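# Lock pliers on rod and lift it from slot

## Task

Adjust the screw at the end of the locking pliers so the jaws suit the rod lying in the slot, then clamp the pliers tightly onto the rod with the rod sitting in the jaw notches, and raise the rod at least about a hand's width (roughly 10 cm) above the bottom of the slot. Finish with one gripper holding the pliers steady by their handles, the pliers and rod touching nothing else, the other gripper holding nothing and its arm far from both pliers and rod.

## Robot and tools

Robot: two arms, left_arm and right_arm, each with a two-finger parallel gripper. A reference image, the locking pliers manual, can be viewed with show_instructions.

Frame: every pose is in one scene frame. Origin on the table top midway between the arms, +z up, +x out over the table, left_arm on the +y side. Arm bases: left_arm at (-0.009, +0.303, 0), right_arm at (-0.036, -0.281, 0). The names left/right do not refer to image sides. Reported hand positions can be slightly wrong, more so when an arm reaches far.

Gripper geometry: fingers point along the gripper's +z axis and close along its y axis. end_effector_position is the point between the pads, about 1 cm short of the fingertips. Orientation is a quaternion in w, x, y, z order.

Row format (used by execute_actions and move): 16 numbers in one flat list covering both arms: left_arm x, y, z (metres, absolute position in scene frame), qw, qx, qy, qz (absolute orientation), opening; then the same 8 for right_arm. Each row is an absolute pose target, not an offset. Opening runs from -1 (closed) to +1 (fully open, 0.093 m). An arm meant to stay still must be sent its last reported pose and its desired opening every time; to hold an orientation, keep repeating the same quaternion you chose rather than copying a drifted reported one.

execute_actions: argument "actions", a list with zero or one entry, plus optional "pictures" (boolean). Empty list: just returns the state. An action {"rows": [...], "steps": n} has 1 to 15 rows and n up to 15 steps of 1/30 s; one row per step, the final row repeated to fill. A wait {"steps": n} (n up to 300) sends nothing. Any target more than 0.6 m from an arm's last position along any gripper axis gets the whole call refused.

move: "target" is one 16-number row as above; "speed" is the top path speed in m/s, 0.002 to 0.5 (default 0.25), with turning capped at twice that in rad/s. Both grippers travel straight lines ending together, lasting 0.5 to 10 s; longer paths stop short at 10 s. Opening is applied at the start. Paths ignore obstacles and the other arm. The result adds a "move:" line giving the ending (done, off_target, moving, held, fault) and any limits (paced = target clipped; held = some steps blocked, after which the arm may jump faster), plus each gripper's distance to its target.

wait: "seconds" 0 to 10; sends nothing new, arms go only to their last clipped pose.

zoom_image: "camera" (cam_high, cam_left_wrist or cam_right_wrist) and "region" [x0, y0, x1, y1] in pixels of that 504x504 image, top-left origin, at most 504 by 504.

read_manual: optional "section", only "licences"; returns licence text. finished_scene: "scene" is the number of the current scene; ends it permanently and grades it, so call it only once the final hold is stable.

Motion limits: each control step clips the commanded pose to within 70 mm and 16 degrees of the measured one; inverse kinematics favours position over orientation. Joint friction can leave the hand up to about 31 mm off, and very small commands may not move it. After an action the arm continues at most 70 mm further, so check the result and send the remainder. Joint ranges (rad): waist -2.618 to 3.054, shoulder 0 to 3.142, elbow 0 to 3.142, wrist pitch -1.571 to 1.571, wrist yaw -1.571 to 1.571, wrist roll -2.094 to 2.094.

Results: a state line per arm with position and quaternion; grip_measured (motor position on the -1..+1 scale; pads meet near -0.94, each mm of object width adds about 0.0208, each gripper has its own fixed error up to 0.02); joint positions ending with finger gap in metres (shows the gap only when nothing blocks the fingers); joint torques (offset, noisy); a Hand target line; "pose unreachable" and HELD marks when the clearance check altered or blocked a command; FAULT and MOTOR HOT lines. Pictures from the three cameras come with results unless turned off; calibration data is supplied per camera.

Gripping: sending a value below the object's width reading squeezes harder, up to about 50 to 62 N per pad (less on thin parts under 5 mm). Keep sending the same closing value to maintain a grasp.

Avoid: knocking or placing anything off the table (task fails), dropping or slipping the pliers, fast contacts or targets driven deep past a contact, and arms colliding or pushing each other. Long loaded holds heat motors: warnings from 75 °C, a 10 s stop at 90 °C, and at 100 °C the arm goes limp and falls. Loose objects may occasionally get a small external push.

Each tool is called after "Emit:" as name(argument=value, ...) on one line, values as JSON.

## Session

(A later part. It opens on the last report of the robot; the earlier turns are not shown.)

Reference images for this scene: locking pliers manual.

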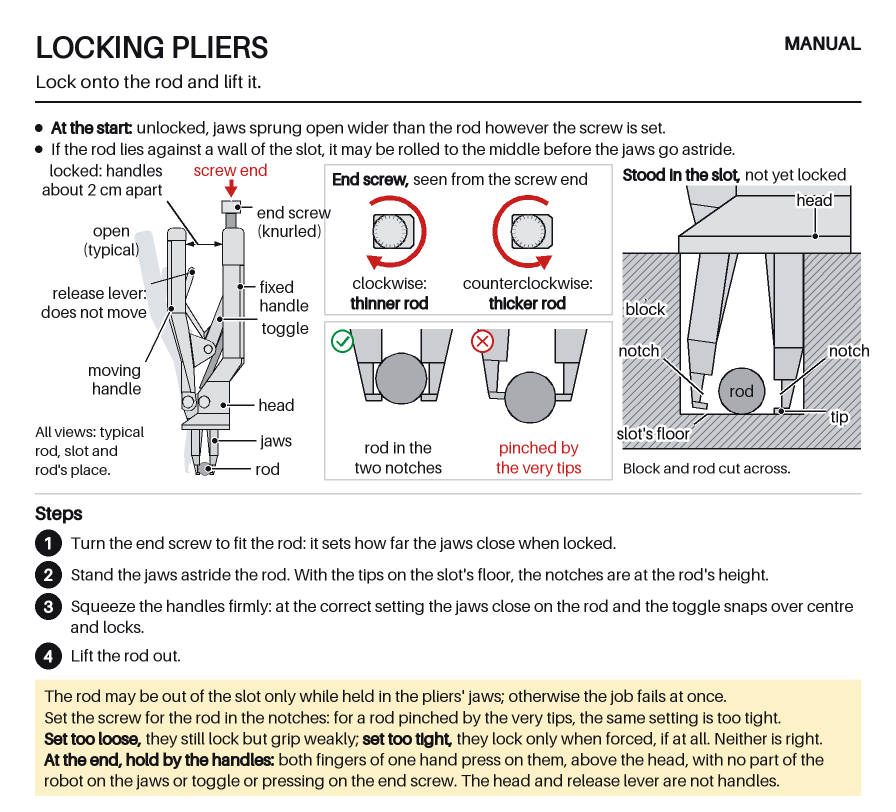

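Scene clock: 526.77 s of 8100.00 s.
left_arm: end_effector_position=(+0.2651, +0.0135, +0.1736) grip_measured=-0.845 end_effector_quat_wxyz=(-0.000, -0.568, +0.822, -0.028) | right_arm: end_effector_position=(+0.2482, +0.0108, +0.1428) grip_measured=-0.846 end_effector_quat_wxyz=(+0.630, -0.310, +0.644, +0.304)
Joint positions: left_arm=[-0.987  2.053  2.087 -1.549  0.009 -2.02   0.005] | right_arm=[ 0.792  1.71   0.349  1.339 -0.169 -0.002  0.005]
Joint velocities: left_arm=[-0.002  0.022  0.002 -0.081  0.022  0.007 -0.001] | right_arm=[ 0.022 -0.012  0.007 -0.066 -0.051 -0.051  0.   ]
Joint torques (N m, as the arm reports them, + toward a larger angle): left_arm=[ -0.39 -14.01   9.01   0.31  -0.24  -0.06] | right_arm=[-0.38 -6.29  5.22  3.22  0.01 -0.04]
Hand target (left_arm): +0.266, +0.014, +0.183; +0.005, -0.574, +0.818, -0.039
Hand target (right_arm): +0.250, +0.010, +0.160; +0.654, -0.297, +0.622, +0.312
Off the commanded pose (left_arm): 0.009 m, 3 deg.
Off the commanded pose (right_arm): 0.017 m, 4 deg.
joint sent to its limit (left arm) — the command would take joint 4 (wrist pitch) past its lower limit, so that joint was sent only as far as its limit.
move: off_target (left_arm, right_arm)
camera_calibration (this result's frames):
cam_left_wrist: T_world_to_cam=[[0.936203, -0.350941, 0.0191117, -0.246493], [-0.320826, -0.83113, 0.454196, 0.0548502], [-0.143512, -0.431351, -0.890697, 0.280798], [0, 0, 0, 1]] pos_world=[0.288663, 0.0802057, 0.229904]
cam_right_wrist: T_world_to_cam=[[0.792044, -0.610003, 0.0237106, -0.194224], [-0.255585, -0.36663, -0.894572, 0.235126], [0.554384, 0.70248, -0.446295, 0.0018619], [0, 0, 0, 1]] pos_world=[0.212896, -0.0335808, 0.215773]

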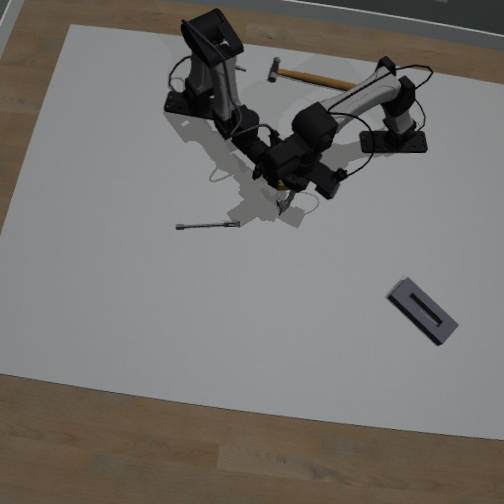

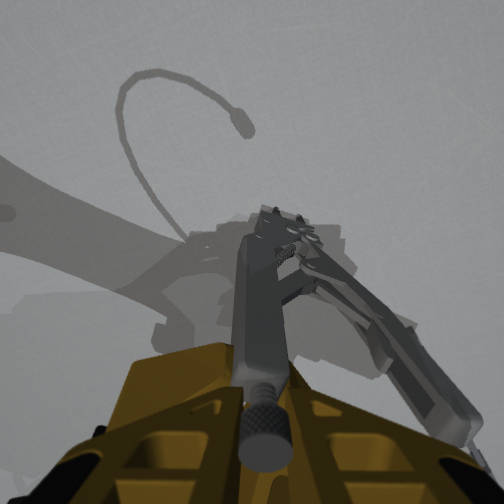

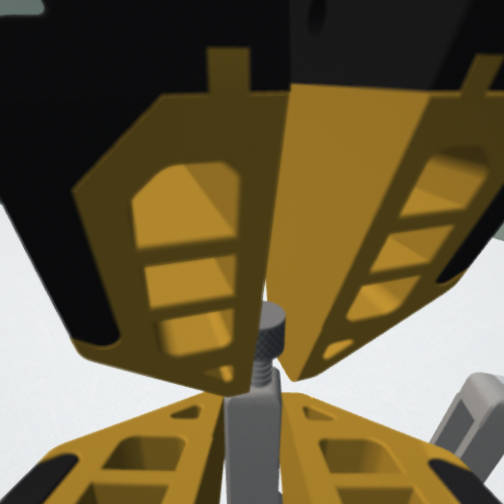

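Emit:
move(target=[0.266,0.014,0.183,0.0,0.26,0.966,0.0,-0.5, 0.25,0.01,0.16,0.655,-0.297,0.622,0.312,-0.88], speed=0.5)

Emit:
move(target=[0.266,0.014,0.183,0.0,-0.574,0.819,0.0,-0.86, 0.25,0.01,0.16,0.655,-0.297,0.622,0.312,-0.88], speed=0.5)

Scene clock: 535.53 s of 8100.00 s.
left_arm: end_effector_position=(+0.2653, +0.0136, +0.1736) grip_measured=-0.501 end_effector_quat_wxyz=(+0.022, +0.254, +0.967, -0.018) | right_arm: end_effector_position=(+0.2483, +0.0108, +0.1431) grip_measured=-0.846 end_effector_quat_wxyz=(+0.630, -0.308, +0.644, +0.306)
Joint positions: left_arm=[-0.987  2.053  2.087 -1.549  0.008 -0.296  0.021] | right_arm=[ 0.792  1.71   0.349  1.34  -0.168  0.003  0.005]
Joint velocities: left_arm=[ 0.012 -0.012  0.007  0.022 -0.007  0.081 -0.001] | right_arm=[ 0.012 -0.002 -0.002 -0.066 -0.037 -0.037  0.   ]
Joint torques (N m, as the arm reports them, + toward a larger angle): left_arm=[ -0.33 -14.16   9.14   0.4   -0.15   0.14] | right_arm=[-0.38 -6.24  5.23  3.23  0.01 -0.08]
Hand target (left_arm): +0.266, +0.014, +0.183; +0.033, +0.260, +0.965, -0.021
Hand target (right_arm): +0.250, +0.010, +0.160; +0.654, -0.297, +0.622, +0.312
Off the commanded pose (left_arm): 0.009 m, 3 deg.
Off the commanded pose (right_arm): 0.017 m, 4 deg.
joint sent to its limit (left arm) — the command would take joint 4 (wrist pitch) past its lower limit, so that joint was sent only as far as its limit.
move: off_target (left_arm, right_arm)
camera_calibration (this result's frames):
cam_left_wrist: T_world_to_cam=[[-0.488519, -0.872547, -0.00339455, 0.142338], [-0.808469, 0.451173, 0.377916, 0.180183], [-0.328218, 0.187363, -0.925834, 0.327565], [0, 0, 0, 1]] pos_world=[0.32272, -0.0184712, 0.23566]
cam_right_wrist: T_world_to_cam=[[0.791581, -0.610758, 0.0193609, -0.193614], [-0.258329, -0.363187, -0.895188, 0.236102], [0.553775, 0.703612, -0.445268, 0.00197199], [0, 0, 0, 1]] pos_world=[0.213161, -0.0338897, 0.215982]

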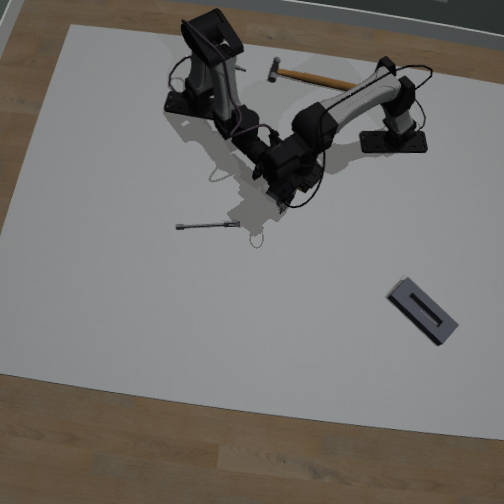

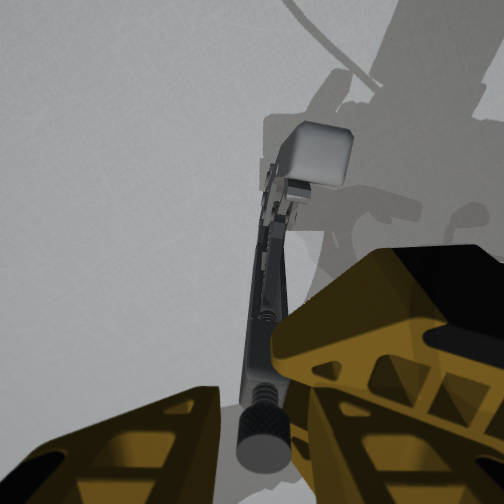

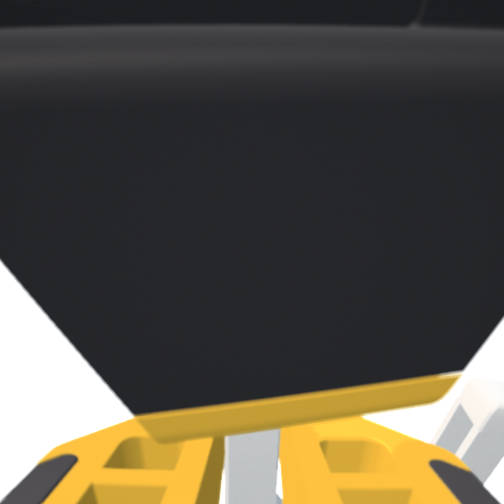

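Scene clock: 538.03 s of 8100.00 s.
left_arm: end_effector_position=(+0.2651, +0.0135, +0.1736) grip_measured=-0.845 end_effector_quat_wxyz=(-0.000, -0.568, +0.822, -0.028) | right_arm: end_effector_position=(+0.2480, +0.0110, +0.1428) grip_measured=-0.846 end_effector_quat_wxyz=(+0.629, -0.309, +0.644, +0.306)
Joint positions: left_arm=[-0.987  2.053  2.087 -1.549  0.009 -2.02   0.005] | right_arm=[ 0.792  1.71   0.349  1.339 -0.17   0.001  0.005]
Joint velocities: left_arm=[-0.002  0.012 -0.007 -0.051  0.051 -0.037  0.001] | right_arm=[ 0.002 -0.012  0.007  0.007  0.037 -0.066 -0.002]
Joint torques (N m, as the arm reports them, + toward a larger angle): left_arm=[ -0.3  -14.05   9.14   0.29  -0.21  -0.1 ] | right_arm=[-0.36 -6.26  5.19  3.24  0.01 -0.06]
Hand target (left_arm): +0.266, +0.014, +0.183; +0.005, -0.574, +0.818, -0.038
Hand target (right_arm): +0.250, +0.010, +0.160; +0.654, -0.297, +0.622, +0.312
Off the commanded pose (left_arm): 0.009 m, 3 deg.
Off the commanded pose (right_arm): 0.017 m, 4 deg.
joint sent to its limit (left arm) — the command would take joint 4 (wrist pitch) past its lower limit, so that joint was sent only as far as its limit.
move: off_target (left_arm, right_arm)
camera_calibration (this result's frames):
cam_left_wrist: T_world_to_cam=[[0.936203, -0.350941, 0.0191117, -0.246493], [-0.320826, -0.83113, 0.454196, 0.0548502], [-0.143512, -0.431351, -0.890697, 0.280798], [0, 0, 0, 1]] pos_world=[0.288663, 0.0802057, 0.229904]
cam_right_wrist: T_world_to_cam=[[0.792755, -0.609178, 0.0210181, -0.193832], [-0.257071, -0.365407, -0.894646, 0.235497], [0.552679, 0.703832, -0.44628, 0.00226768], [0, 0, 0, 1]] pos_world=[0.212947, -0.0336217, 0.215773]

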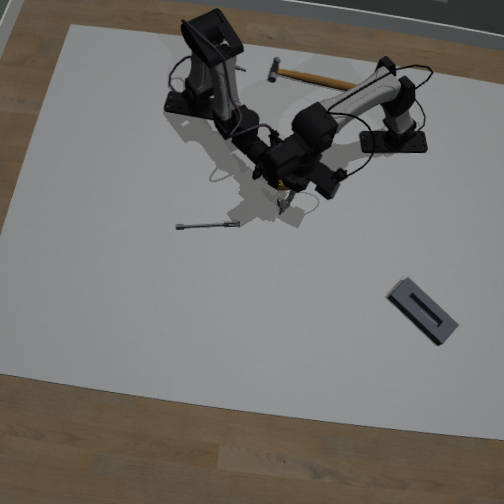

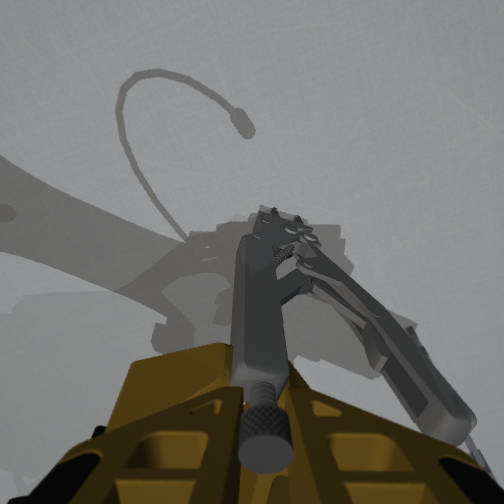

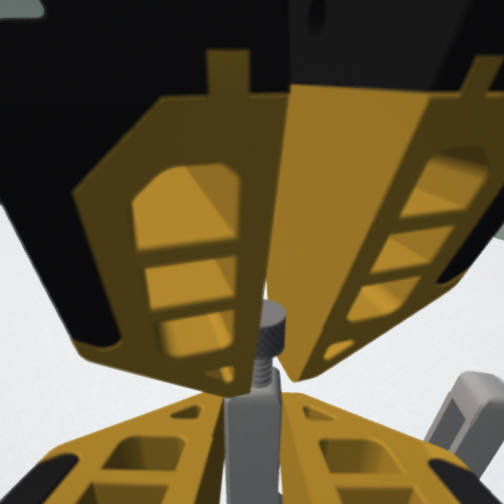

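Emit:
move(target=[0.266,0.014,0.160,0.0,-0.438,0.899,0.0,-0.55, 0.25,0.01,0.16,0.655,-0.297,0.622,0.312,-0.88], speed=0.15)

Scene clock: 544.70 s of 8100.00 s.
left_arm: end_effector_position=(+0.2652, +0.0130, +0.1709) grip_measured=-0.551 end_effector_quat_wxyz=(+0.002, -0.444, +0.896, -0.025) | right_arm: end_effector_position=(+0.2481, +0.0109, +0.1430) grip_measured=-0.846 end_effector_quat_wxyz=(+0.630, -0.309, +0.644, +0.306)
Joint positions: left_arm=[-0.987  2.06   2.087 -1.549  0.011 -1.73   0.019] | right_arm=[ 0.792  1.71   0.349  1.34  -0.17   0.     0.005]
Joint velocities: left_arm=[-0.012  0.002 -0.012  0.022 -0.037  0.037 -0.   ] | right_arm=[-0.007 -0.002 -0.002  0.022 -0.007  0.051  0.001]
Joint torques (N m, as the arm reports them, + toward a larger angle): left_arm=[ -0.52 -10.15   7.78   0.26  -0.24   0.17] | right_arm=[-0.37 -6.2   5.22  3.23 -0.04 -0.06]
Hand target (left_arm): +0.266, +0.014, +0.160; +0.001, -0.438, +0.899, -0.006
Hand target (right_arm): +0.250, +0.010, +0.160; +0.654, -0.297, +0.622, +0.312
Off the commanded pose (left_arm): 0.011 m, 3 deg.
Off the commanded pose (right_arm): 0.017 m, 4 deg.
joint sent to its limit (left arm) — the command would take joint 4 (wrist pitch) past its lower limit, so that joint was sent only as far as its limit.
move: off_target (left_arm, right_arm)
camera_calibration (this result's frames):
cam_left_wrist: T_world_to_cam=[[0.796838, -0.603892, 0.0190736, -0.206454], [-0.548647, -0.709999, 0.441461, 0.11674], [-0.253053, -0.362237, -0.897078, 0.307398], [0, 0, 0, 1]] pos_world=[0.306347, 0.069561, 0.228162]
cam_right_wrist: T_world_to_cam=[[0.792509, -0.60948, 0.0215481, -0.193912], [-0.256427, -0.365074, -0.894967, 0.235543], [0.553331, 0.703744, -0.445611, 0.0020897], [0, 0, 0, 1]] pos_world=[0.21292, -0.0336654, 0.215913]

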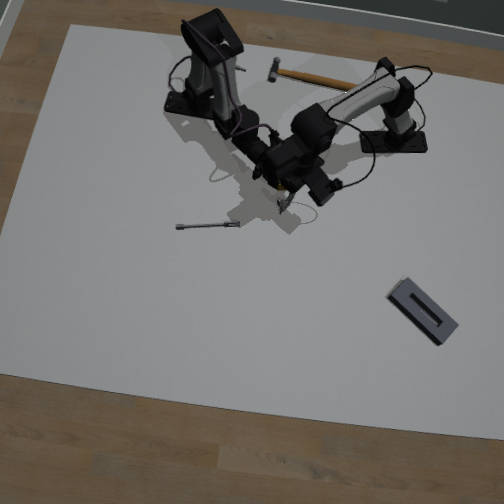

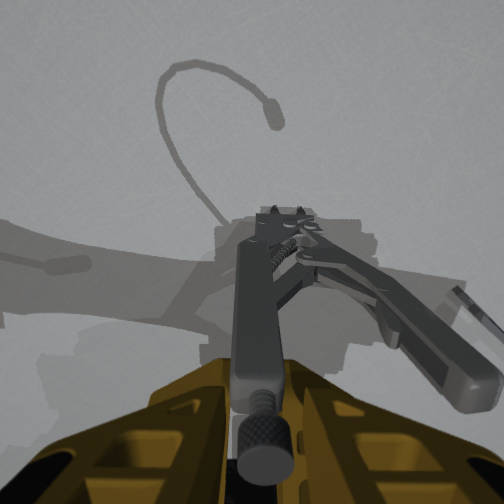

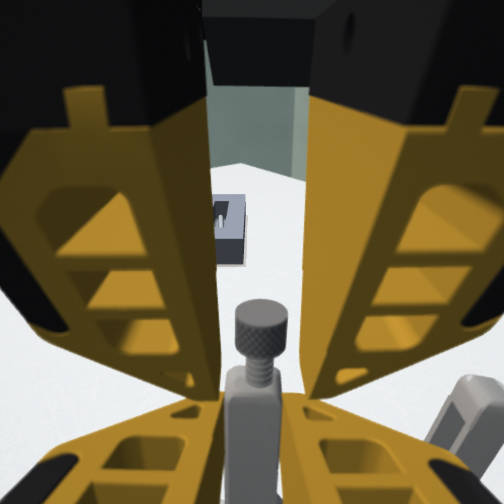

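Emit:
execute_actions(actions=[{"rows":[[0.266,0.014,0.165,0.0,-0.438,0.899,0.0,-0.62, 0.25,0.01,0.16,0.655,-0.297,0.622,0.312,-0.88],[0.266,0.014,0.165,0.0,-0.438,0.899,0.0,-0.68, 0.25,0.01,0.16,0.655,-0.297,0.622,0.312,-0.88],[0.266,0.014,0.165,0.0,-0.438,0.899,0.0,-0.74, 0.25,0.01,0.16,0.655,-0.297,0.622,0.312,-0.88],[0.266,0.014,0.165,0.0,-0.438,0.899,0.0,-0.8, 0.25,0.01,0.16,0.655,-0.297,0.622,0.312,-0.88],[0.266,0.014,0.165,0.0,-0.438,0.899,0.0,-0.88, 0.25,0.01,0.16,0.655,-0.297,0.622,0.312,-0.88],[0.266,0.014,0.165,0.0,-0.438,0.899,0.0,-0.88, 0.25,0.01,0.16,0.655,-0.297,0.622,0.312,-0.88],[0.266,0.014,0.165,0.0,-0.438,0.899,0.0,-0.88, 0.25,0.01,0.16,0.655,-0.297,0.622,0.312,-0.88],[0.266,0.014,0.165,0.0,-0.438,0.899,0.0,-0.88, 0.25,0.01,0.16,0.655,-0.297,0.622,0.312,-0.88],[0.266,0.014,0.165,0.0,-0.438,0.899,0.0,-0.88, 0.25,0.01,0.16,0.655,-0.297,0.622,0.312,-0.88],[0.266,0.014,0.165,0.0,-0.438,0.899,0.0,-0.88, 0.25,0.01,0.16,0.655,-0.297,0.622,0.312,-0.5]],"steps":15}], pictures=false)

Emit:
move(target=[0.266,0.014,0.175,0.0,-0.438,0.899,0.0,-0.88, 0.19,-0.07,0.15,0.635,-0.305,0.64,0.303,-0.5], speed=0.15)

Emit:
move(target=[0.36,0.20,0.25,0.185,-0.420,0.885,0.075,-0.88, 0.15,-0.22,0.17,0.2,-0.30,0.93,0.07,-0.5], speed=0.2)

Scene clock: 552.30 s of 8100.00 s.
left_arm: end_effector_position=(+0.2652, +0.0137, +0.1709) grip_measured=-0.862 end_effector_quat_wxyz=(+0.003, -0.442, +0.897, -0.023) | right_arm: end_effector_position=(+0.2487, +0.0105, +0.1460) grip_measured=-0.501 end_effector_quat_wxyz=(+0.635, -0.306, +0.640, +0.306)
Joint positions: left_arm=[-0.987  2.06   2.087 -1.551  0.008 -1.726  0.004] | right_arm=[ 0.792  1.71   0.349  1.353 -0.166  0.002  0.021]
Joint velocities: left_arm=[ 0.007 -0.012 -0.007 -0.022 -0.007 -0.11   0.   ] | right_arm=[-0.012 -0.007  0.002  0.037 -0.037 -0.037  0.001]
Joint torques (N m, as the arm reports them, + toward a larger angle): left_arm=[ -0.54 -10.99   8.15   0.35  -0.24   0.15] | right_arm=[-0.4  -6.03  5.23  3.12 -0.04 -0.08]
Hand target (left_arm): +0.266, +0.014, +0.165; +0.004, -0.438, +0.899, -0.013
Hand target (right_arm): +0.250, +0.010, +0.160; +0.654, -0.297, +0.622, +0.312
Off the commanded pose (left_arm): 0.006 m, 3 deg.
Off the commanded pose (right_arm): 0.014 m, 3 deg.
joint sent to its limit (left arm) — the command would take joint 4 (wrist pitch) past its lower limit, so that joint was sent only as far as its limit.
Steps of this call (steps 1 to 213: nothing new was sent; steps 214 to 228: all 15 steps of this action). Readings (end_effector_position):
214: left_arm (+0.2651, +0.0131, +0.1709) | right_arm (+0.2482, +0.0108, +0.1430)
215: left_arm (+0.2648, +0.0134, +0.1709) | right_arm (+0.2484, +0.0107, +0.1430)
217: left_arm (+0.2653, +0.0132, +0.1709) | right_arm (+0.2482, +0.0108, +0.1430)
221: left_arm (+0.2653, +0.0132, +0.1709) | right_arm (+0.2482, +0.0108, +0.1430)
228: the state above

Scene clock: 553.93 s of 8100.00 s.
left_arm: end_effector_position=(+0.2652, +0.0137, +0.1709) grip_measured=-0.862 end_effector_quat_wxyz=(+0.003, -0.442, +0.897, -0.023) | right_arm: end_effector_position=(+0.1932, -0.0678, +0.1515) grip_measured=-0.501 end_effector_quat_wxyz=(+0.637, -0.304, +0.640, +0.304)
Joint positions: left_arm=[-0.987  2.06   2.087 -1.551  0.008 -1.726  0.004] | right_arm=[ 0.653  1.249  0.015  1.229 -0.299  0.002  0.021]
Joint velocities: left_arm=[-0.017 -0.002  0.002 -0.007  0.022 -0.022 -0.   ] | right_arm=[-0.002 -0.012  0.002 -0.022  0.066  0.007  0.001]
Joint torques (N m, as the arm reports them, + toward a larger angle): left_arm=[ -0.39 -13.12   8.68   0.31  -0.22   0.12] | right_arm=[-0.94 -4.17  4.76  2.25 -0.15 -0.15]
Hand target (left_arm): +0.266, +0.014, +0.175; +0.008, -0.438, +0.899, -0.026
Hand target (right_arm): +0.191, -0.071, +0.150; +0.636, -0.304, +0.641, +0.304
Off the commanded pose (left_arm): 0.004 m, 3 deg.
Off the commanded pose (right_arm): 0.004 m, 0 deg.
joint sent to its limit (left arm) — the command would take joint 4 (wrist pitch) past its lower limit, so that joint was sent only as far as its limit.
move: off_target (left_arm)
camera_calibration (this result's frames):
cam_left_wrist: T_world_to_cam=[[0.7946, -0.606874, 0.0177382, -0.205218], [-0.55171, -0.709559, 0.438341, 0.11861], [-0.253431, -0.358092, -0.898634, 0.307947], [0, 0, 0, 1]] pos_world=[0.306548, 0.0698929, 0.22838]
cam_right_wrist: T_world_to_cam=[[0.786173, -0.617586, 0.0228085, -0.198142], [-0.250325, -0.351968, -0.901918, 0.20114], [0.565039, 0.703354, -0.431305, 0.0872126], [0, 0, 0, 1]] pos_world=[0.156846, -0.112916, 0.223547]

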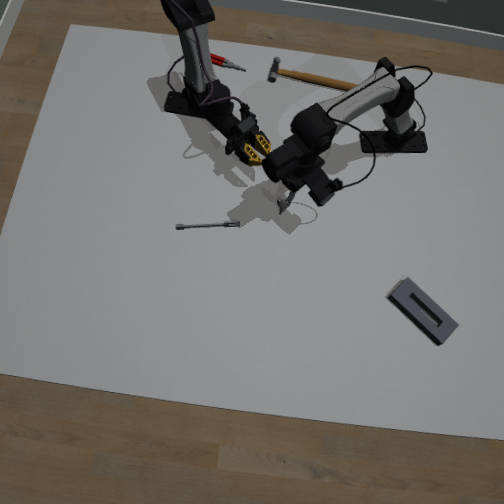

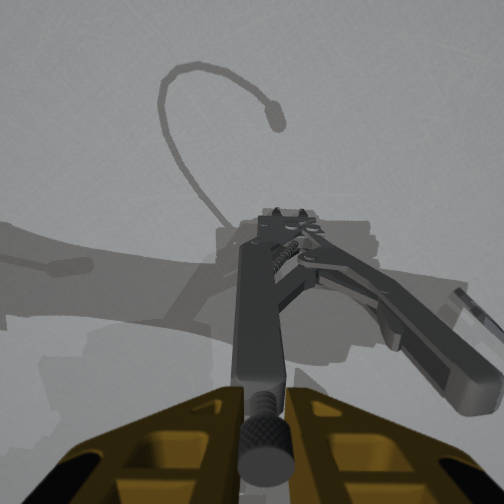

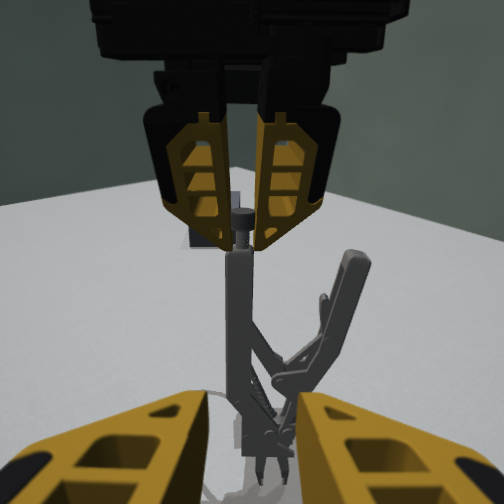

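Scene clock: 557.40 s of 8100.00 s.
left_arm: end_effector_position=(+0.3551, +0.1982, +0.2333) grip_measured=-0.862 end_effector_quat_wxyz=(+0.196, -0.409, +0.889, +0.059) | right_arm: end_effector_position=(+0.1486, -0.2181, +0.1694) grip_measured=-0.501 end_effector_quat_wxyz=(+0.204, -0.307, +0.927, +0.077)
Joint positions: left_arm=[-0.623  1.885  2.035 -1.552 -0.378 -1.276  0.004] | right_arm=[ 0.201  0.917  0.947 -1.219 -0.221 -0.457  0.021]
Joint velocities: left_arm=[-0.002 -0.002  0.002 -0.022  0.095 -0.007  0.   ] | right_arm=[ 0.002  0.017 -0.017 -0.095 -0.022 -0.11   0.001]
Joint torques (N m, as the arm reports them, + toward a larger angle): left_arm=[  0.12 -12.79  10.85   0.67  -0.66   0.08] | right_arm=[-0.9   0.71  8.57  1.16 -0.11 -0.2 ]
Hand target (left_arm): +0.357, +0.203, +0.250; +0.218, -0.411, +0.884, +0.050
Hand target (right_arm): +0.151, -0.221, +0.172; +0.198, -0.306, +0.928, +0.073
Off the commanded pose (left_arm): 0.017 m, 3 deg.
Off the commanded pose (right_arm): 0.002 m, 1 deg.
joint sent to its limit (left arm) — the command would take joint 4 (wrist pitch) past its lower limit, so that joint was sent only as far as its limit.
move: off_target (left_arm)
camera_calibration (this result's frames):
cam_left_wrist: T_world_to_cam=[[0.759695, -0.649542, 0.030958, -0.147993], [-0.650269, -0.759085, 0.030668, 0.411597], [0.00357958, -0.0434293, -0.99905, 0.322704], [0, 0, 0, 1]] pos_world=[0.378923, 0.230324, 0.314356]
cam_right_wrist: T_world_to_cam=[[0.623077, -0.78188, -0.0209636, -0.26043], [-0.782017, -0.623252, 0.00244057, 0.019898], [-0.0149739, 0.0148733, -0.999777, 0.258138], [0, 0, 0, 1]] pos_world=[0.181694, -0.195063, 0.252572]

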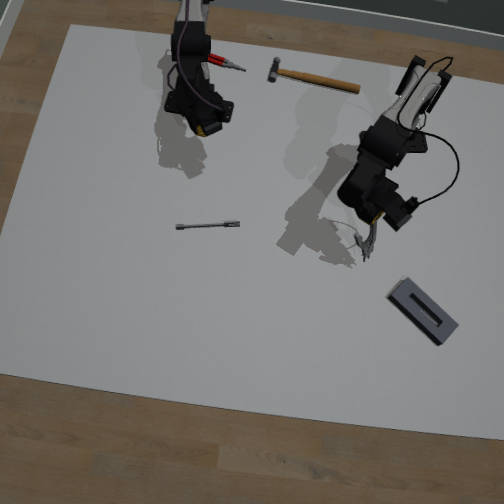

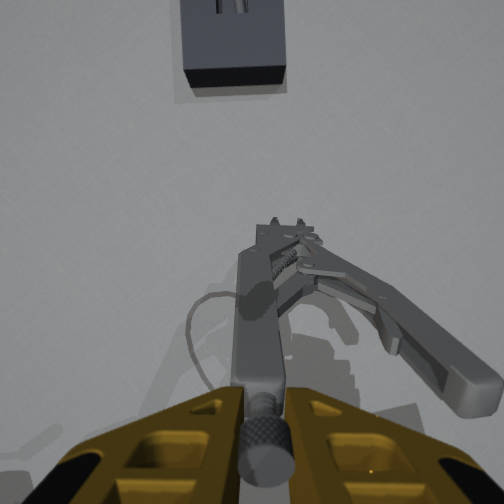

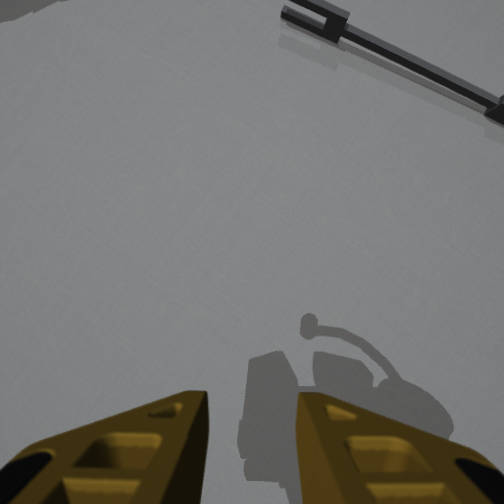

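Emit:
move(target=[0.453,0.358,0.235,0.185,-0.430,0.880,0.085,-0.88, 0.15,-0.22,0.17,0.2,-0.30,0.93,0.07,-0.5], speed=0.15)

Scene clock: 561.87 s of 8100.00 s.
left_arm: end_effector_position=(+0.4475, +0.3605, +0.2297) grip_measured=-0.862 end_effector_quat_wxyz=(+0.194, -0.429, +0.878, +0.086) | right_arm: end_effector_position=(+0.1487, -0.2201, +0.1688) grip_measured=-0.501 end_effector_quat_wxyz=(+0.202, -0.301, +0.929, +0.072)
Joint positions: left_arm=[-0.167  2.176  2.446 -1.553 -0.32  -0.854  0.004] | right_arm=[ 0.201  0.917  0.947 -1.221 -0.209 -0.448  0.021]
Joint velocities: left_arm=[-0.002  0.002 -0.002 -0.037 -0.007  0.007 -0.   ] | right_arm=[-0.007  0.002 -0.002 -0.081  0.007  0.007  0.   ]
Joint torques (N m, as the arm reports them, + toward a larger angle): left_arm=[ -0.32 -13.    10.95   1.    -0.45   0.12] | right_arm=[ 0.25 -0.31  7.68  1.29 -0.15 -0.06]
Hand target (left_arm): +0.451, +0.361, +0.236; +0.205, -0.426, +0.877, +0.085
Hand target (right_arm): +0.150, -0.220, +0.170; +0.200, -0.300, +0.930, +0.070
Off the commanded pose (left_arm): 0.008 m, 1 deg.
Off the commanded pose (right_arm): 0.002 m, 0 deg.
joint sent to its limit (left arm) — the command would take joint 4 (wrist pitch) past its lower limit, so that joint was sent only as far as its limit.
move: done
camera_calibration (this result's frames):
cam_left_wrist: T_world_to_cam=[[0.795461, -0.605959, -0.00743172, -0.135556], [-0.605863, -0.795481, 0.011798, 0.592647], [-0.0130609, -0.00488227, -0.999903, 0.319564], [0, 0, 0, 1]] pos_world=[0.471067, 0.390859, 0.311533]
cam_right_wrist: T_world_to_cam=[[0.612931, -0.789974, -0.0159967, -0.26315], [-0.789941, -0.613104, 0.00980776, 0.0208217], [-0.0175555, 0.00662498, -0.999824, 0.256168], [0, 0, 0, 1]] pos_world=[0.182238, -0.196813, 0.251709]

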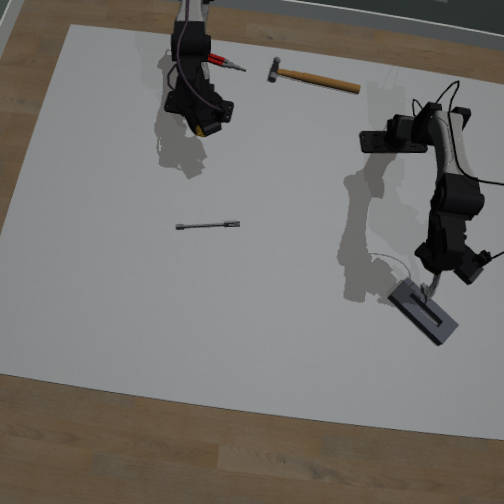

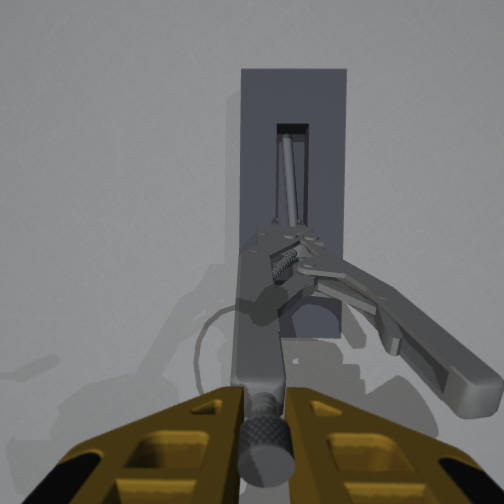

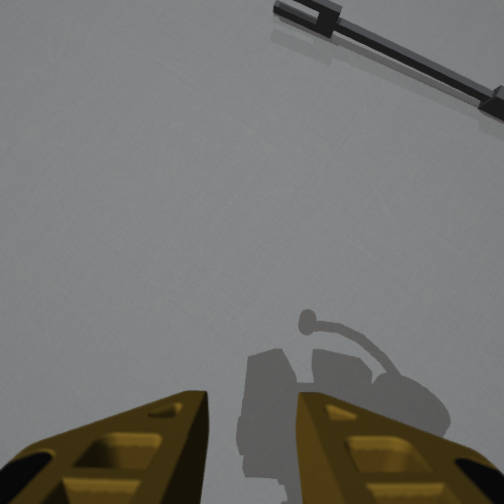

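Emit:
move(target=[0.457,0.353,0.208,0.185,-0.430,0.880,0.085,-0.88, 0.15,-0.22,0.17,0.2,-0.30,0.93,0.07,-0.5], speed=0.04)

Emit:
zoom_image(camera="cam_left_wrist", region=[230,150,350,270])

Scene clock: 566.60 s of 8100.00 s.
left_arm: end_effector_position=(+0.4529, +0.3555, +0.2135) grip_measured=-0.862 end_effector_quat_wxyz=(+0.181, -0.429, +0.881, +0.083) | right_arm: end_effector_position=(+0.1487, -0.2201, +0.1688) grip_measured=-0.501 end_effector_quat_wxyz=(+0.202, -0.301, +0.929, +0.072)
Joint positions: left_arm=[-0.174  2.198  2.422 -1.53  -0.306 -0.862  0.004] | right_arm=[ 0.201  0.917  0.947 -1.221 -0.209 -0.448  0.021]
Joint velocities: left_arm=[ 0.017  0.007 -0.002  0.022  0.037 -0.007 -0.   ] | right_arm=[ 0.002  0.012  0.012 -0.007 -0.037 -0.007  0.001]
Joint torques (N m, as the arm reports them, + toward a larger angle): left_arm=[ -0.85 -13.58   6.31   1.21  -0.44  -0.03] | right_arm=[ 0.32 -0.31  7.67  1.29 -0.13 -0.05]
Hand target (left_arm): +0.457, +0.353, +0.208; +0.184, -0.430, +0.880, +0.085
Hand target (right_arm): +0.150, -0.220, +0.170; +0.200, -0.300, +0.930, +0.070
Off the commanded pose (left_arm): 0.007 m, 1 deg.
Off the commanded pose (right_arm): 0.002 m, 0 deg.
move: done
camera_calibration (this result's frames):
cam_left_wrist: T_world_to_cam=[[0.793892, -0.607859, -0.0155873, -0.139846], [-0.607039, -0.793785, 0.0375467, 0.586579], [-0.0351961, -0.0203459, -0.999173, 0.318731], [0, 0, 0, 1]] pos_world=[0.478317, 0.387096, 0.294264]
cam_right_wrist: T_world_to_cam=[[0.61282, -0.790067, -0.0156896, -0.263263], [-0.790029, -0.612989, 0.00998415, 0.0208034], [-0.0175057, 0.00627671, -0.999827, 0.256072], [0, 0, 0, 1]] pos_world=[0.182251, -0.19685, 0.25169]

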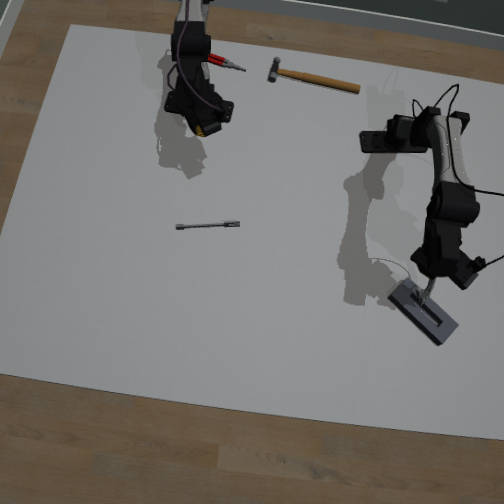

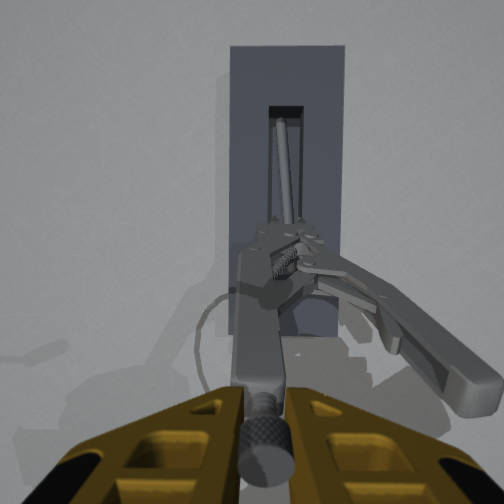

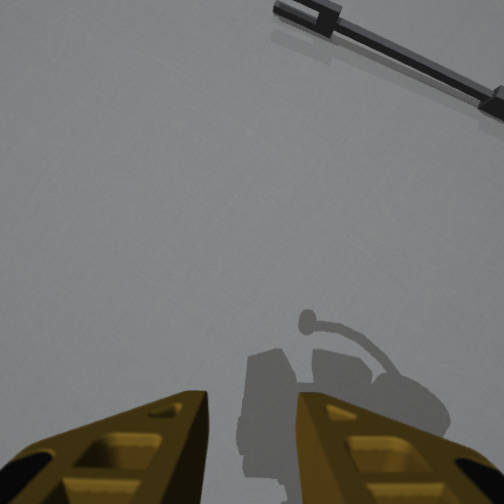

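Region (230, 150, 350, 270) of cam_left_wrist's 504x504 image, scaled by 4.200, with more detail than that image has.

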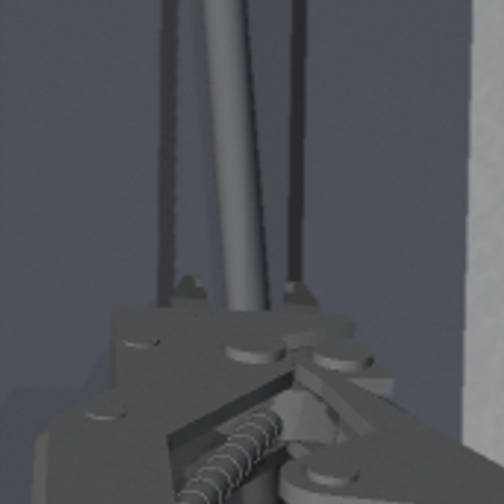

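Emit:
move(target=[0.4515,0.358,0.203,0.185,-0.430,0.880,0.085,-0.88, 0.15,-0.22,0.17,0.2,-0.30,0.93,0.07,-0.5], speed=0.02)

Emit:
zoom_image(camera="cam_left_wrist", region=[230,150,350,270])

Scene clock: 570.60 s of 8100.00 s.
left_arm: end_effector_position=(+0.4513, +0.3546, +0.1974) grip_measured=-0.862 end_effector_quat_wxyz=(+0.171, -0.428, +0.883, +0.085) | right_arm: end_effector_position=(+0.1487, -0.2201, +0.1688) grip_measured=-0.501 end_effector_quat_wxyz=(+0.202, -0.301, +0.929, +0.072)
Joint positions: left_arm=[-0.174  2.174  2.317 -1.47  -0.301 -0.862  0.004] | right_arm=[ 0.201  0.917  0.947 -1.221 -0.209 -0.448  0.021]
Joint velocities: left_arm=[-0.002  0.012 -0.007  0.007  0.095  0.022 -0.001] | right_arm=[-0.002 -0.002 -0.002  0.022 -0.007 -0.051  0.   ]
Joint torques (N m, as the arm reports them, + toward a larger angle): left_arm=[ -0.09 -16.17   6.33   1.17  -0.49   0.04] | right_arm=[ 0.26 -0.33  7.58  1.28 -0.13 -0.05]
Hand target (left_arm): +0.452, +0.358, +0.203; +0.184, -0.430, +0.880, +0.085
Hand target (right_arm): +0.150, -0.220, +0.170; +0.200, -0.300, +0.930, +0.070
Off the commanded pose (left_arm): 0.007 m, 2 deg.
Off the commanded pose (right_arm): 0.002 m, 0 deg.
move: done
camera_calibration (this result's frames):
cam_left_wrist: T_world_to_cam=[[0.792795, -0.608842, -0.0280632, -0.136108], [-0.606976, -0.792866, 0.0542539, 0.581848], [-0.0552825, -0.0259785, -0.998133, 0.313418], [0, 0, 0, 1]] pos_world=[0.4784, 0.386601, 0.277445]
cam_right_wrist: T_world_to_cam=[[0.61282, -0.790067, -0.0156896, -0.263263], [-0.790029, -0.612989, 0.00998415, 0.0208034], [-0.0175057, 0.00627671, -0.999827, 0.256072], [0, 0, 0, 1]] pos_world=[0.182251, -0.19685, 0.25169]

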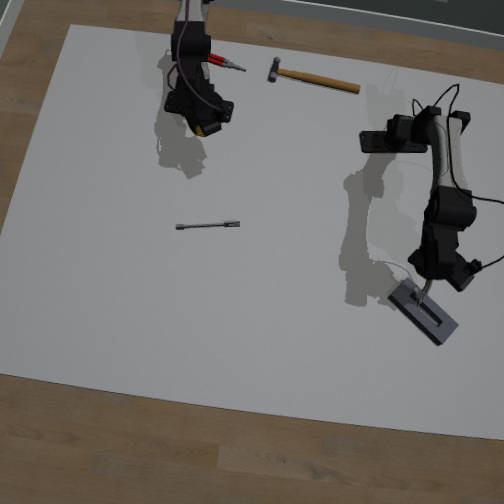

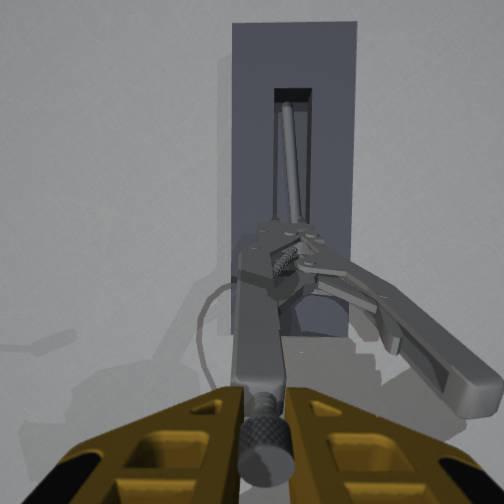

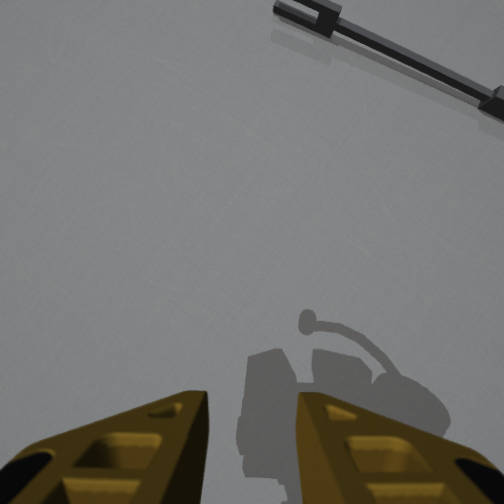

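Region (230, 150, 350, 270) of cam_left_wrist's 504x504 image, scaled by 4.200, with more detail than that image has.

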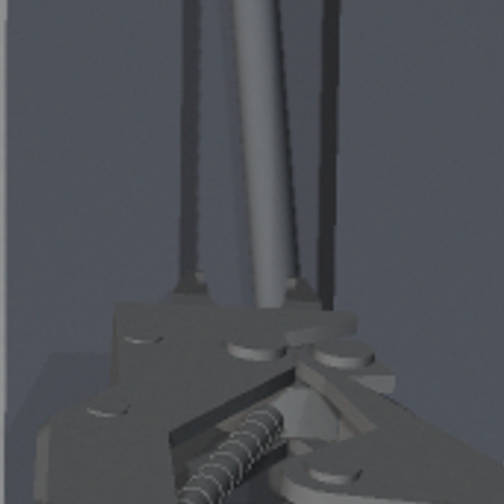

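Emit:
move(target=[0.4555,0.3545,0.200,0.185,-0.430,0.880,0.085,-0.88, 0.15,-0.22,0.17,0.2,-0.30,0.93,0.07,-0.5], speed=0.01)

Emit:
zoom_image(camera="cam_left_wrist", region=[230,150,350,270])

Scene clock: 575.63 s of 8100.00 s.
left_arm: end_effector_position=(+0.4517, +0.3540, +0.1973) grip_measured=-0.862 end_effector_quat_wxyz=(+0.171, -0.428, +0.884, +0.083) | right_arm: end_effector_position=(+0.1487, -0.2201, +0.1688) grip_measured=-0.501 end_effector_quat_wxyz=(+0.202, -0.301, +0.929, +0.072)
Joint positions: left_arm=[-0.174  2.174  2.317 -1.469 -0.297 -0.862  0.004] | right_arm=[ 0.201  0.917  0.947 -1.221 -0.209 -0.448  0.021]
Joint velocities: left_arm=[ 0.002 -0.002 -0.012  0.007  0.022  0.007  0.   ] | right_arm=[-0.007 -0.002 -0.012 -0.037  0.022  0.007  0.   ]
Joint torques (N m, as the arm reports them, + toward a larger angle): left_arm=[ -0.73 -14.58   7.46   1.2   -0.51  -0.04] | right_arm=[ 0.22 -0.28  7.67  1.29 -0.13 -0.06]
Hand target (left_arm): +0.455, +0.354, +0.200; +0.184, -0.430, +0.880, +0.085
Hand target (right_arm): +0.150, -0.220, +0.170; +0.200, -0.300, +0.930, +0.070
Off the commanded pose (left_arm): 0.005 m, 2 deg.
Off the commanded pose (right_arm): 0.002 m, 0 deg.
move: done
camera_calibration (this result's frames):
cam_left_wrist: T_world_to_cam=[[0.792273, -0.609671, -0.0245929, -0.136953], [-0.607792, -0.792101, 0.0562504, 0.581311], [-0.0537743, -0.0296183, -0.998114, 0.31393], [0, 0, 0, 1]] pos_world=[0.478702, 0.386259, 0.277271]
cam_right_wrist: T_world_to_cam=[[0.61282, -0.790067, -0.0156896, -0.263263], [-0.790029, -0.612989, 0.00998415, 0.0208034], [-0.0175057, 0.00627671, -0.999827, 0.256072], [0, 0, 0, 1]] pos_world=[0.182251, -0.19685, 0.25169]

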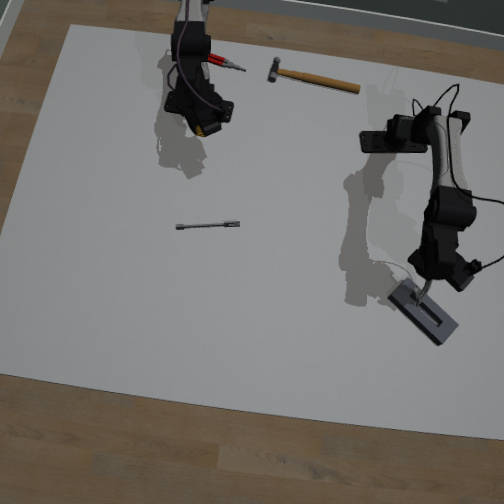

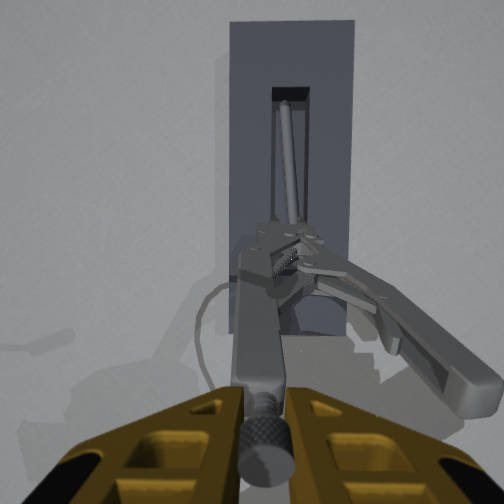

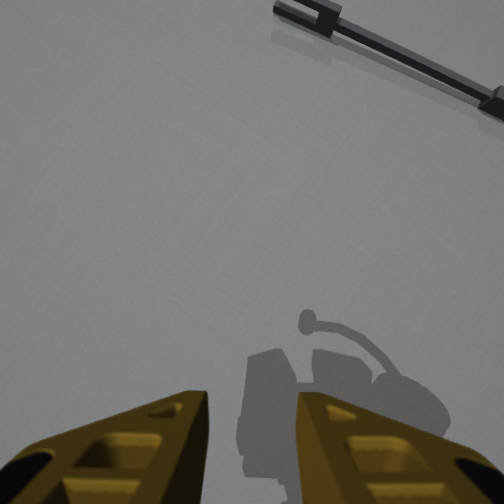

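Region (230, 150, 350, 270) of cam_left_wrist's 504x504 image, scaled by 4.200, with more detail than that image has.

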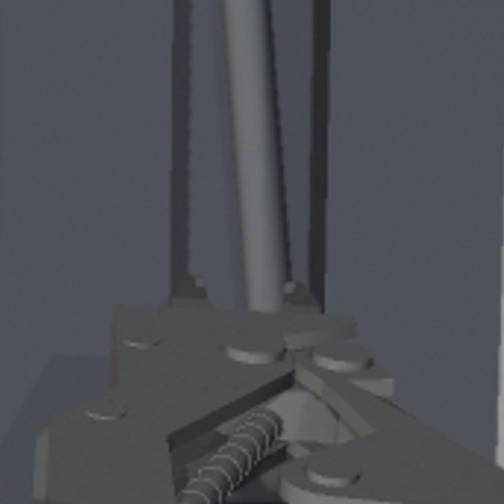

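Emit:
move(target=[0.457,0.354,0.180,0.175,-0.430,0.882,0.080,-0.88, 0.15,-0.22,0.17,0.2,-0.30,0.93,0.07,-0.5], speed=0.015)

Emit:
zoom_image(camera="cam_left_wrist", region=[230,150,350,270])

Scene clock: 580.70 s of 8100.00 s.
left_arm: end_effector_position=(+0.4552, +0.3529, +0.1785) grip_measured=-0.862 end_effector_quat_wxyz=(+0.164, -0.427, +0.885, +0.083) | right_arm: end_effector_position=(+0.1487, -0.2201, +0.1688) grip_measured=-0.501 end_effector_quat_wxyz=(+0.202, -0.301, +0.929, +0.072)
Joint positions: left_arm=[-0.174  2.174  2.242 -1.407 -0.29  -0.862  0.004] | right_arm=[ 0.201  0.917  0.947 -1.221 -0.209 -0.448  0.021]
Joint velocities: left_arm=[-0.017 -0.017  0.002 -0.022 -0.037  0.007  0.   ] | right_arm=[ 0.002 -0.012  0.002 -0.022 -0.007  0.022  0.001]
Joint torques (N m, as the arm reports them, + toward a larger angle): left_arm=[ -0.21 -15.5    6.06   1.19  -0.4    0.01] | right_arm=[ 0.24 -0.3   7.66  1.29 -0.14 -0.06]
Hand target (left_arm): +0.457, +0.354, +0.180; +0.175, -0.430, +0.882, +0.080
Hand target (right_arm): +0.150, -0.220, +0.170; +0.200, -0.300, +0.930, +0.070
Off the commanded pose (left_arm): 0.003 m, 1 deg.
Off the commanded pose (right_arm): 0.002 m, 0 deg.
move: done
camera_calibration (this result's frames):
cam_left_wrist: T_world_to_cam=[[0.790871, -0.611222, -0.0305211, -0.138662], [-0.608332, -0.790614, 0.0697281, 0.580903], [-0.0667497, -0.0365789, -0.997099, 0.303499], [0, 0, 0, 1]] pos_world=[0.483304, 0.385618, 0.257882]
cam_right_wrist: T_world_to_cam=[[0.61282, -0.790067, -0.0156896, -0.263263], [-0.790029, -0.612989, 0.00998415, 0.0208034], [-0.0175057, 0.00627671, -0.999827, 0.256072], [0, 0, 0, 1]] pos_world=[0.182251, -0.19685, 0.25169]

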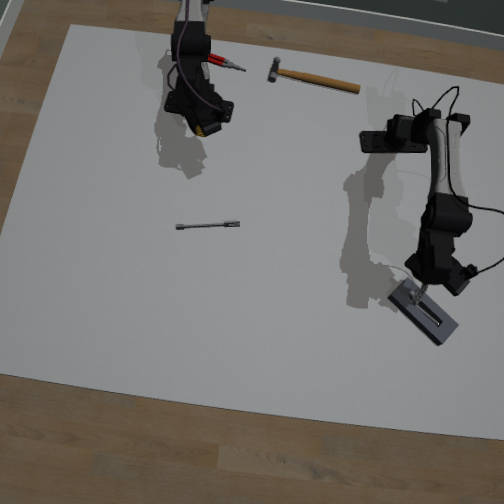

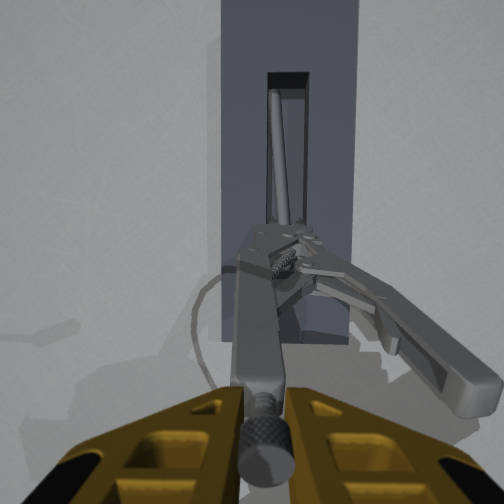

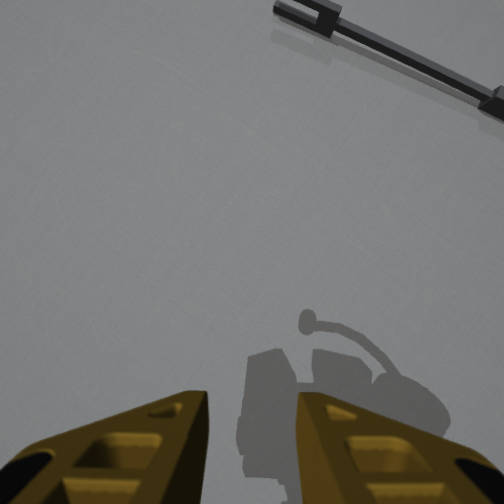

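Region (230, 150, 350, 270) of cam_left_wrist's 504x504 image, scaled by 4.200, with more detail than that image has.

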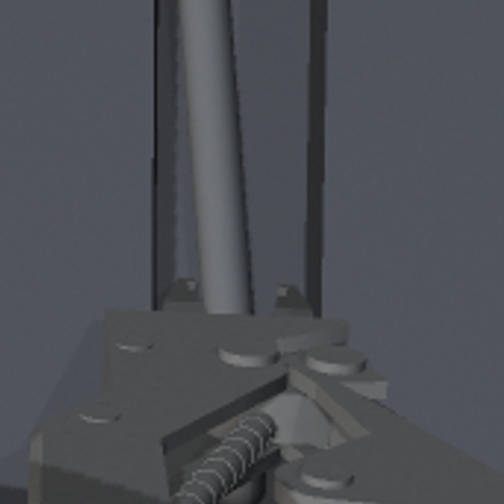

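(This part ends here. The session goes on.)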